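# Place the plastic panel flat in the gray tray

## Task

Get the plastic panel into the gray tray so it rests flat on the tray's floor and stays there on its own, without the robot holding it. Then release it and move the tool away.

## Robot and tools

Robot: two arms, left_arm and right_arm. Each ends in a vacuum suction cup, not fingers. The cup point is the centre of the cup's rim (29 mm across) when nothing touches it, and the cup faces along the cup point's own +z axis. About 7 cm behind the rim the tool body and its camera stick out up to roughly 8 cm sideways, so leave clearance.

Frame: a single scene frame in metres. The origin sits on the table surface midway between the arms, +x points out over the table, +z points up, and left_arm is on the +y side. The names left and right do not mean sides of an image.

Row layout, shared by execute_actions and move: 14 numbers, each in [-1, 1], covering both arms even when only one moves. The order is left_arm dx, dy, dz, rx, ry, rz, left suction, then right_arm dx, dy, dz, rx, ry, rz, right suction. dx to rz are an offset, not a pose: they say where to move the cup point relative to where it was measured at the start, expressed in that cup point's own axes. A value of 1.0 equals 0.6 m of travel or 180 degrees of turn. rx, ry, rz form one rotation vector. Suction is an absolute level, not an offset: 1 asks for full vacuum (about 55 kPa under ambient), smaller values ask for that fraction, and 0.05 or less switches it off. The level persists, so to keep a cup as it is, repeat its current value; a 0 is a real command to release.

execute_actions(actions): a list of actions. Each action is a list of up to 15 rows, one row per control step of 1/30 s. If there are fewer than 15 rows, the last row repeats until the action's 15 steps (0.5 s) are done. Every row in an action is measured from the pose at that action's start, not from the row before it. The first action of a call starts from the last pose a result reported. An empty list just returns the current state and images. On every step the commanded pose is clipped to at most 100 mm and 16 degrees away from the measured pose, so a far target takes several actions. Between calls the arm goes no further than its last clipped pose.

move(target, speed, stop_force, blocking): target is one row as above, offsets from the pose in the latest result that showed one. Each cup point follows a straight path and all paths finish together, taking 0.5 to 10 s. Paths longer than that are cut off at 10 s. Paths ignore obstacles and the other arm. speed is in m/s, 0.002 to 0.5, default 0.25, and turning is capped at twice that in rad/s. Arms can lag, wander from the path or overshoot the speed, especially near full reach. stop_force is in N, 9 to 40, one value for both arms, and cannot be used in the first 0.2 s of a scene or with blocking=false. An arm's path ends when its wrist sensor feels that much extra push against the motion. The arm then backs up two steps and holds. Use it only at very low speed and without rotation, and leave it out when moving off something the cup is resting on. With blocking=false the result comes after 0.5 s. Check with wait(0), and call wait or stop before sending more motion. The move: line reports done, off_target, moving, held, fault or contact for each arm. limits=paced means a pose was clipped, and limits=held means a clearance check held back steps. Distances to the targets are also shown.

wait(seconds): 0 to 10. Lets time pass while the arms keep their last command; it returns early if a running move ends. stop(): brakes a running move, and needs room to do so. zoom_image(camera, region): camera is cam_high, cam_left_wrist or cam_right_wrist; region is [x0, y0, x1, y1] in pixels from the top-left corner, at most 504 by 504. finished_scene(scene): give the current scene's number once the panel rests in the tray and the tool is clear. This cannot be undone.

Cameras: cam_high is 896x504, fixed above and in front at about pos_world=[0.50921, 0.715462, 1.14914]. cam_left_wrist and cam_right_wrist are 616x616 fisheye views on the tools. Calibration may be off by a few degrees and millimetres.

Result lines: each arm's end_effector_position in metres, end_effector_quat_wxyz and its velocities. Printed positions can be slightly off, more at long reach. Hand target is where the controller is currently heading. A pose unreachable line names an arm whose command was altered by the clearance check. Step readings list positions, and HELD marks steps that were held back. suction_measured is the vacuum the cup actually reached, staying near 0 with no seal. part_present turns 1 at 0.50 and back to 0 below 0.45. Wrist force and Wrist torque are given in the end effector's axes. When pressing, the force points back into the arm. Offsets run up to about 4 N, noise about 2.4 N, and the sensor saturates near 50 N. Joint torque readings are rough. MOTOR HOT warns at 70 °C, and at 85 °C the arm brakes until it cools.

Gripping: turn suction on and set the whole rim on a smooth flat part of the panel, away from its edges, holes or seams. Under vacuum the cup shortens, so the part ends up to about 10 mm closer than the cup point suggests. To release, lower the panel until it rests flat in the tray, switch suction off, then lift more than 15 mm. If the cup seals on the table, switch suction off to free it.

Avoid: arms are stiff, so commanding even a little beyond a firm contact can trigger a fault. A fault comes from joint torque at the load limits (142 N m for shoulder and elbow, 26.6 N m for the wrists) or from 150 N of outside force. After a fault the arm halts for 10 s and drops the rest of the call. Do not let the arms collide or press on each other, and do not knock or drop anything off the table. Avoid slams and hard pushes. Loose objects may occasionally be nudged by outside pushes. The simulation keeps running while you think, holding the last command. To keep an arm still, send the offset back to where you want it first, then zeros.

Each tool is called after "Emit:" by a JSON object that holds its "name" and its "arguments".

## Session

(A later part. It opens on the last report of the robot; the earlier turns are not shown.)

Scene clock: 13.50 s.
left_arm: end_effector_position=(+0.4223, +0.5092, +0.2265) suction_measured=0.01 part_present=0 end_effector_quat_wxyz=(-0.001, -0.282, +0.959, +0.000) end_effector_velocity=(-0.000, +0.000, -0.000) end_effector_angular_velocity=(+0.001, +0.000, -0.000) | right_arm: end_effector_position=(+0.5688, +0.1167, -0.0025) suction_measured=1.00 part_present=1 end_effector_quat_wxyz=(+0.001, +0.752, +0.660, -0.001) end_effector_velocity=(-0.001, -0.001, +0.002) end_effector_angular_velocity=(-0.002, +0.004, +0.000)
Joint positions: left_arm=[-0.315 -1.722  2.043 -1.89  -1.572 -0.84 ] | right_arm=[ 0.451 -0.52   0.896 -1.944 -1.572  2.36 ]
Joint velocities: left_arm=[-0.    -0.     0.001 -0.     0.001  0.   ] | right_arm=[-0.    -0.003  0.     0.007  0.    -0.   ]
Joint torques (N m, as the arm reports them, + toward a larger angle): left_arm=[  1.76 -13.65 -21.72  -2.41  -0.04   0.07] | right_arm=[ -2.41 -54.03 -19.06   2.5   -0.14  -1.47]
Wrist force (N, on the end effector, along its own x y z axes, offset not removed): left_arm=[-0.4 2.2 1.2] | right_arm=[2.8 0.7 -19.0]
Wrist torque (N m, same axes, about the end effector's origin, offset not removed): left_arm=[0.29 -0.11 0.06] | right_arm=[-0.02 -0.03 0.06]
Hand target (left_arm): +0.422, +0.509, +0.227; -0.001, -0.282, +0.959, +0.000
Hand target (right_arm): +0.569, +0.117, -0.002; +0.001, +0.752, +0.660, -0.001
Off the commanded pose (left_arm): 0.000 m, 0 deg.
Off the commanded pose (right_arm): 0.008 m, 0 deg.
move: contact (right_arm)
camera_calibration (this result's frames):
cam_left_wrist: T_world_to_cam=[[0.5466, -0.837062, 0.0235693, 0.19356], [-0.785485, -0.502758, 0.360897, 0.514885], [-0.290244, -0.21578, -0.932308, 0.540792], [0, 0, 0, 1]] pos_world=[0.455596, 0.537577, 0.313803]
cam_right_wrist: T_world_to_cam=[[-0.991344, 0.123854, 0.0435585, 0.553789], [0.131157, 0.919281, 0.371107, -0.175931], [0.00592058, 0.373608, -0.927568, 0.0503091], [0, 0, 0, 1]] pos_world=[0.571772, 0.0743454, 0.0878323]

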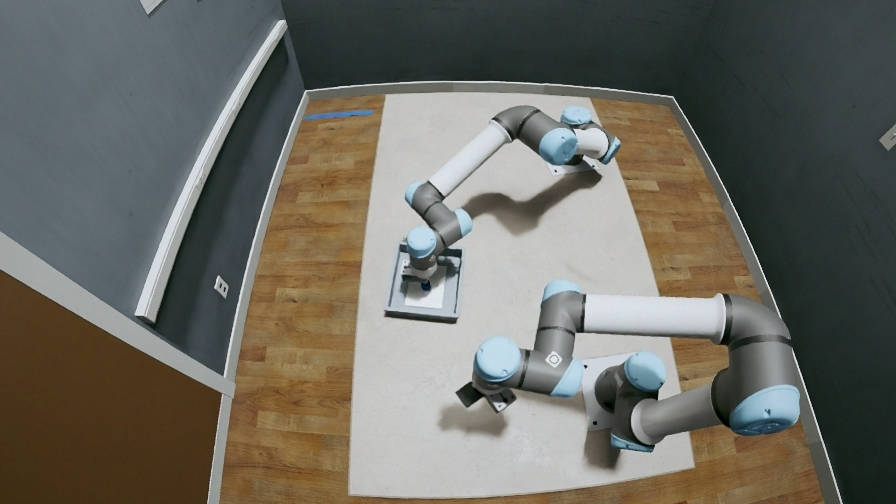

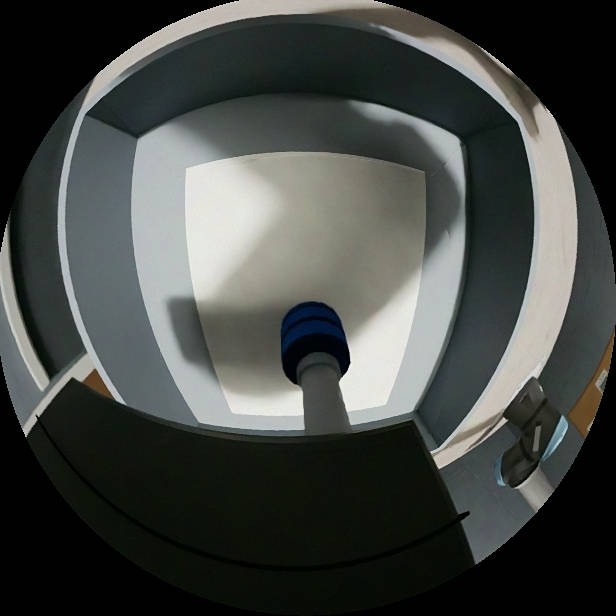

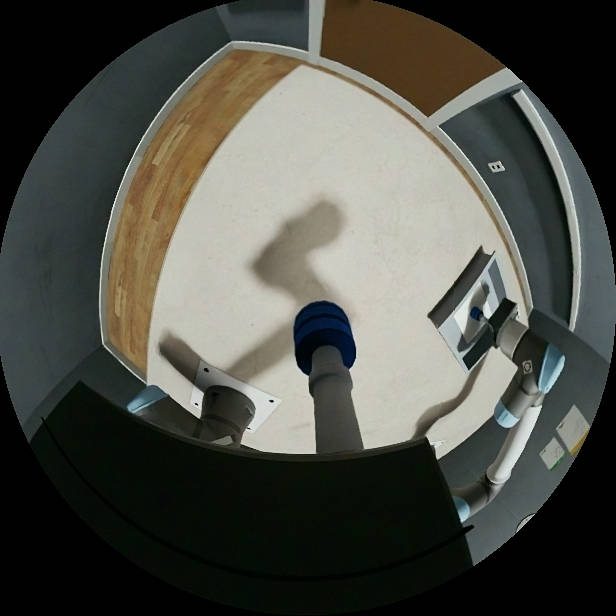

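Emit:
{"name": "execute_actions", "arguments": {"actions": [[[0,0,0,0,0,0,0,0,0,0,0,0,0,0]]]}}

Emit:
{"name": "move", "arguments": {"target": [0,0,0,0,0,0,0,0,0,-0.18,0,0,0,0], "speed": 0.2}}

Scene clock: 14.13 s.
left_arm: end_effector_position=(+0.4223, +0.5092, +0.2265) suction_measured=0.01 part_present=0 end_effector_quat_wxyz=(-0.001, -0.282, +0.959, +0.000) end_effector_velocity=(+0.001, -0.000, +0.001) end_effector_angular_velocity=(-0.001, -0.003, +0.001) | right_arm: end_effector_position=(+0.5688, +0.1168, -0.0023) suction_measured=0.00 part_present=0 end_effector_quat_wxyz=(+0.001, +0.752, +0.660, -0.001) end_effector_velocity=(+0.000, +0.000, +0.000) end_effector_angular_velocity=(+0.001, -0.001, +0.000)
Joint positions: left_arm=[-0.315 -1.722  2.043 -1.89  -1.572 -0.84 ] | right_arm=[ 0.451 -0.52   0.896 -1.944 -1.572  2.36 ]
Joint velocities: left_arm=[-0.    -0.    -0.002 -0.001  0.    -0.001] | right_arm=[-0.     0.    -0.001 -0.001  0.    -0.   ]
Joint torques (N m, as the arm reports them, + toward a larger angle): left_arm=[  2.09 -13.43 -22.48  -2.37  -0.03   0.04] | right_arm=[ -2.34 -26.4   -5.93  -2.52  -0.06  -1.57]
Wrist force (N, on the end effector, along its own x y z axes, offset not removed): left_arm=[0.3 1.9 -0.8] | right_arm=[-6.7 -4.4 -23.2]
Wrist torque (N m, same axes, about the end effector's origin, offset not removed): left_arm=[0.22 -0.19 0.01] | right_arm=[-0.14 0.62 -0.17]
Hand target (left_arm): +0.422, +0.509, +0.227; -0.001, -0.282, +0.959, +0.000
Hand target (right_arm): +0.569, +0.117, -0.002; +0.001, +0.752, +0.660, -0.001
Off the commanded pose (left_arm): 0.000 m, 0 deg.
Off the commanded pose (right_arm): 0.000 m, 0 deg.
Step readings (end_effector_position):
0: left_arm (+0.4223, +0.5092, +0.2265) | right_arm (+0.5688, +0.1167, -0.0023)
1: left_arm (+0.4223, +0.5092, +0.2265) | right_arm (+0.5688, +0.1167, -0.0022)
2: left_arm (+0.4223, +0.5092, +0.2265) | right_arm (+0.5688, +0.1167, -0.0022)
4: left_arm (+0.4223, +0.5092, +0.2265) | right_arm (+0.5688, +0.1167, -0.0022)
8: left_arm (+0.4223, +0.5092, +0.2265) | right_arm (+0.5688, +0.1168, -0.0022)
15: end_effector_position above
camera_calibration (this result's frames):
cam_left_wrist: T_world_to_cam=[[0.5466, -0.837062, 0.0235694, 0.193561], [-0.785486, -0.502758, 0.360897, 0.514885], [-0.290244, -0.21578, -0.932308, 0.540792], [0, 0, 0, 1]] pos_world=[0.455596, 0.537577, 0.313802]
cam_right_wrist: T_world_to_cam=[[-0.991351, 0.123849, 0.0434161, 0.553834], [0.131098, 0.919235, 0.371241, -0.175976], [0.00606808, 0.373722, -0.927521, 0.0503014], [0, 0, 0, 1]] pos_world=[0.571808, 0.0743731, 0.0879399]

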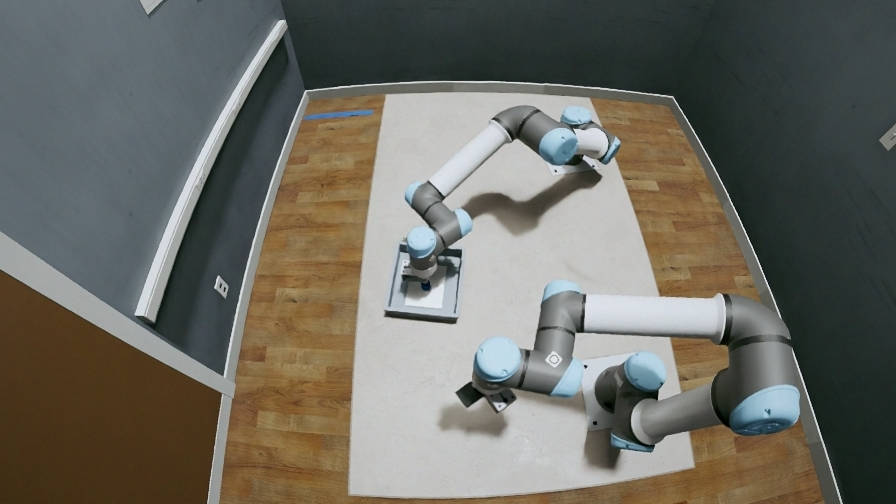

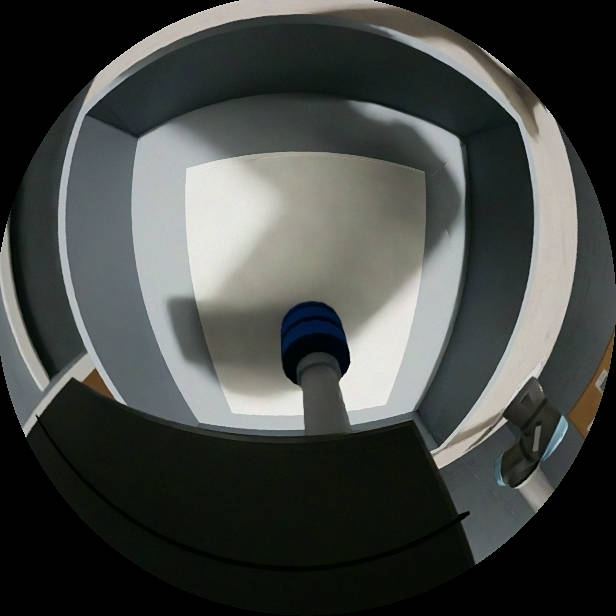

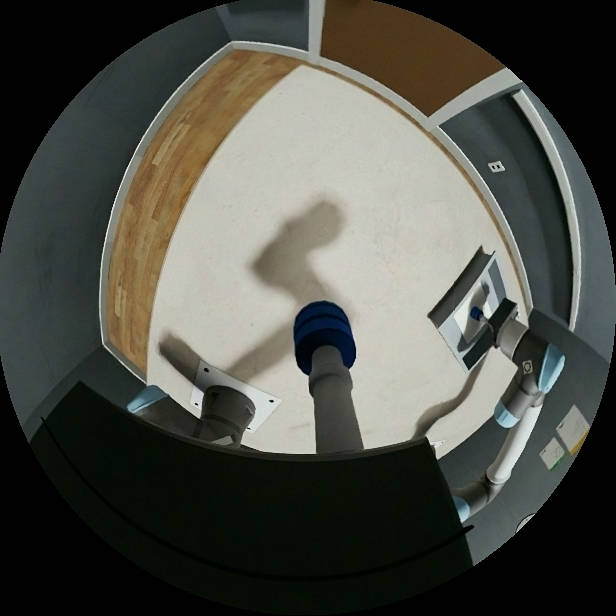

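Scene clock: 15.17 s.
left_arm: end_effector_position=(+0.4223, +0.5092, +0.2265) suction_measured=0.01 part_present=0 end_effector_quat_wxyz=(-0.001, -0.282, +0.959, +0.000) end_effector_velocity=(+0.000, -0.000, +0.000) end_effector_angular_velocity=(-0.001, -0.002, -0.000) | right_arm: end_effector_position=(+0.5690, +0.1169, +0.1055) suction_measured=0.00 part_present=0 end_effector_quat_wxyz=(+0.001, +0.752, +0.660, -0.001) end_effector_velocity=(+0.000, -0.000, +0.001) end_effector_angular_velocity=(-0.001, +0.000, +0.000)
Joint positions: left_arm=[-0.315 -1.722  2.043 -1.89  -1.572 -0.84 ] | right_arm=[ 0.451 -0.613  0.79  -1.746 -1.572  2.36 ]
Joint velocities: left_arm=[ 0.    -0.    -0.    -0.002 -0.     0.001] | right_arm=[ 0.     0.    -0.003  0.004 -0.001 -0.   ]
Joint torques (N m, as the arm reports them, + toward a larger angle): left_arm=[  1.83 -13.22 -22.29  -2.39  -0.04   0.11] | right_arm=[  4.05 -68.54 -29.85  -0.04  -0.76   0.37]
Wrist force (N, on the end effector, along its own x y z axes, offset not removed): left_arm=[-1.9 2.0 1.0] | right_arm=[1.7 -0.6 -0.2]
Wrist torque (N m, same axes, about the end effector's origin, offset not removed): left_arm=[0.26 0.28 0.18] | right_arm=[0.06 0.02 -0.03]
Hand target (left_arm): +0.422, +0.509, +0.227; -0.001, -0.282, +0.959, +0.000
Hand target (right_arm): +0.569, +0.117, +0.106; +0.001, +0.752, +0.660, -0.001
Off the commanded pose (left_arm): 0.000 m, 0 deg.
Off the commanded pose (right_arm): 0.000 m, 0 deg.
move: done
camera_calibration (this result's frames):
cam_left_wrist: T_world_to_cam=[[0.5466, -0.837062, 0.0235695, 0.19356], [-0.785485, -0.502758, 0.360897, 0.514885], [-0.290243, -0.21578, -0.932308, 0.540792], [0, 0, 0, 1]] pos_world=[0.455596, 0.537577, 0.313803]
cam_right_wrist: T_world_to_cam=[[-0.991344, 0.123881, 0.0434842, 0.549228], [0.131152, 0.919194, 0.371325, -0.21618], [0.0060295, 0.373814, -0.927484, 0.150289], [0, 0, 0, 1]] pos_world=[0.571921, 0.0744926, 0.195781]

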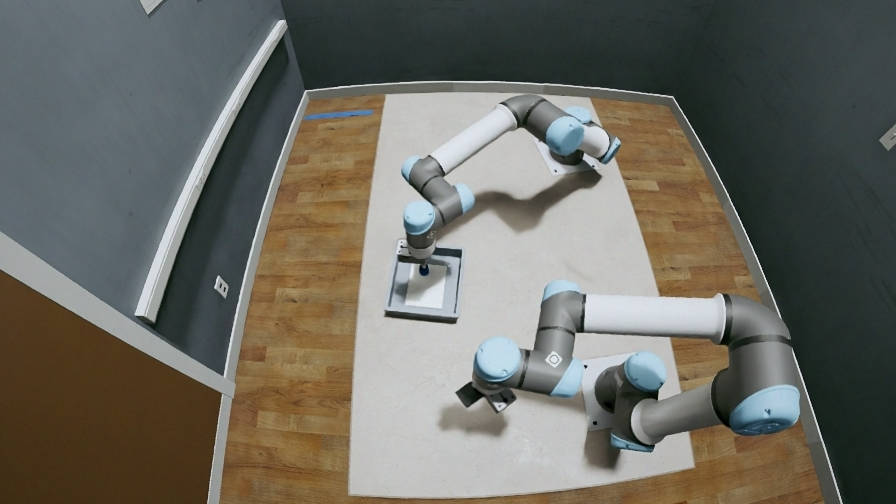

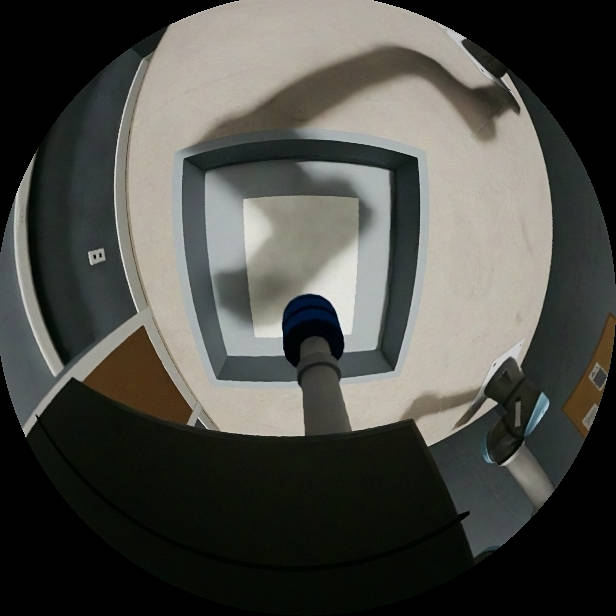

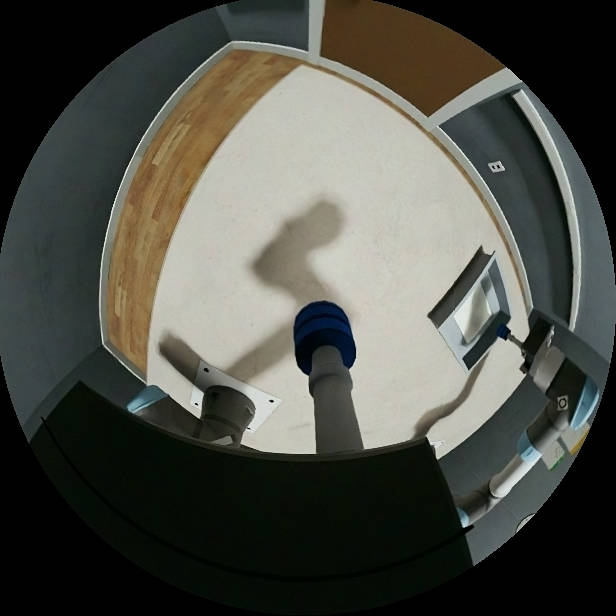

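Emit:
{"name": "move", "arguments": {"target": [0,0,0,0,0,0,0,-0.52,-0.13,-0.12,0,0,0,0], "speed": 0.4}}

Scene clock: 16.77 s.
left_arm: end_effector_position=(+0.4223, +0.5092, +0.2265) suction_measured=0.01 part_present=0 end_effector_quat_wxyz=(-0.001, -0.282, +0.959, +0.000) end_effector_velocity=(+0.000, -0.001, +0.000) end_effector_angular_velocity=(-0.000, +0.000, -0.001) | right_arm: end_effector_position=(+0.4513, -0.1823, +0.1777) suction_measured=0.00 part_present=0 end_effector_quat_wxyz=(+0.000, +0.752, +0.660, -0.001) end_effector_velocity=(-0.000, -0.002, +0.001) end_effector_angular_velocity=(-0.001, -0.001, +0.000)
Joint positions: left_arm=[-0.315 -1.722  2.043 -1.89  -1.572 -0.84 ] | right_arm=[ 0.154 -1.362  1.805 -2.012 -1.572  2.062]
Joint velocities: left_arm=[-0.001  0.    -0.002  0.001 -0.    -0.   ] | right_arm=[-0.002 -0.004  0.003 -0.001 -0.001 -0.002]
Joint torques (N m, as the arm reports them, + toward a larger angle): left_arm=[  2.1  -13.17 -21.6   -2.51  -0.08   0.06] | right_arm=[ -5.75 -40.08 -11.6   -4.26   1.39  -1.65]
Wrist force (N, on the end effector, along its own x y z axes, offset not removed): left_arm=[-1.8 2.9 1.5] | right_arm=[-1.6 1.4 -1.0]
Wrist torque (N m, same axes, about the end effector's origin, offset not removed): left_arm=[0.41 0.26 0.15] | right_arm=[0.23 0.37 -0.05]
Hand target (left_arm): +0.422, +0.509, +0.227; -0.001, -0.282, +0.959, +0.000
Hand target (right_arm): +0.451, -0.182, +0.178; +0.000, +0.752, +0.660, -0.001
Off the commanded pose (left_arm): 0.000 m, 0 deg.
Off the commanded pose (right_arm): 0.001 m, 0 deg.
move: done
camera_calibration (this result's frames):
cam_right_wrist: T_world_to_cam=[[-0.991305, 0.12388, 0.0443673, 0.466312], [0.131481, 0.919043, 0.371582, 0.0472683], [0.00525623, 0.374184, -0.927339, 0.330194], [0, 0, 0, 1]] pos_world=[0.454307, -0.224762, 0.267949]

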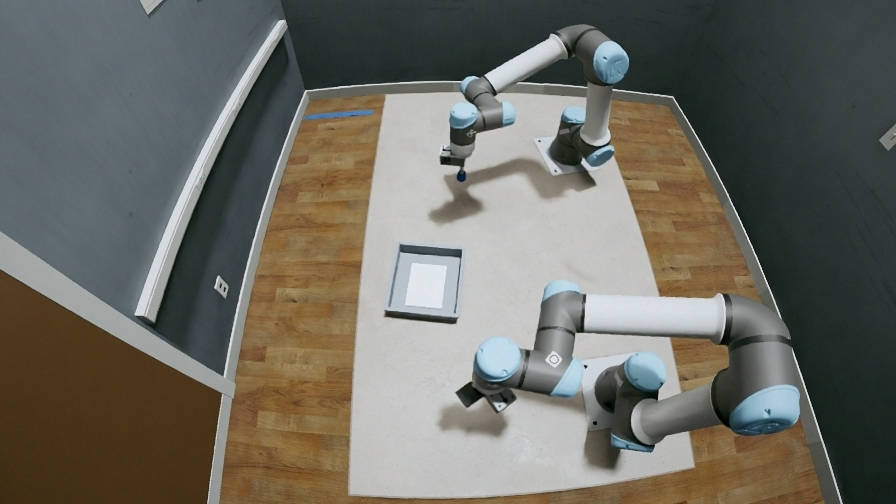

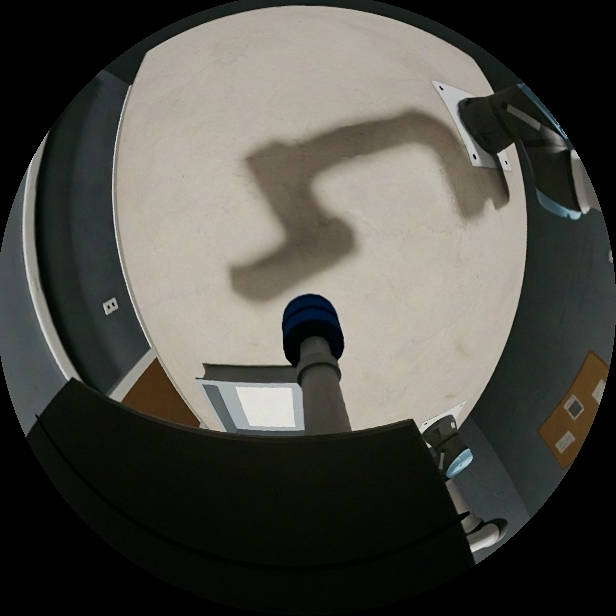

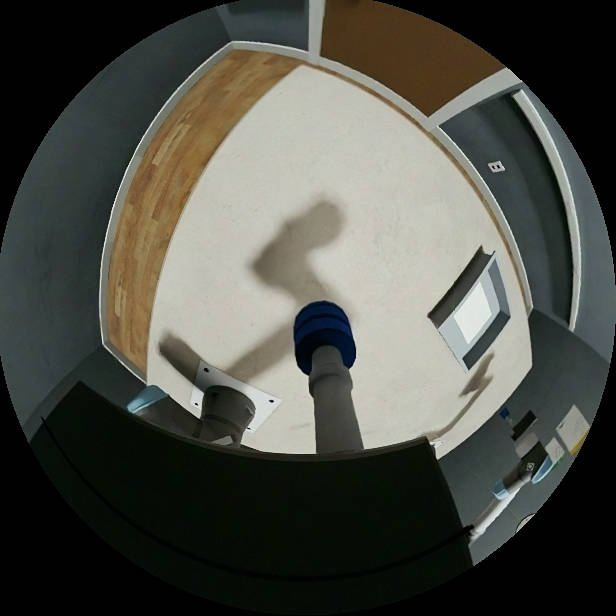

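Emit:
{"name": "finished_scene", "arguments": {"scene": 2}}

The scene is finished: the task was done.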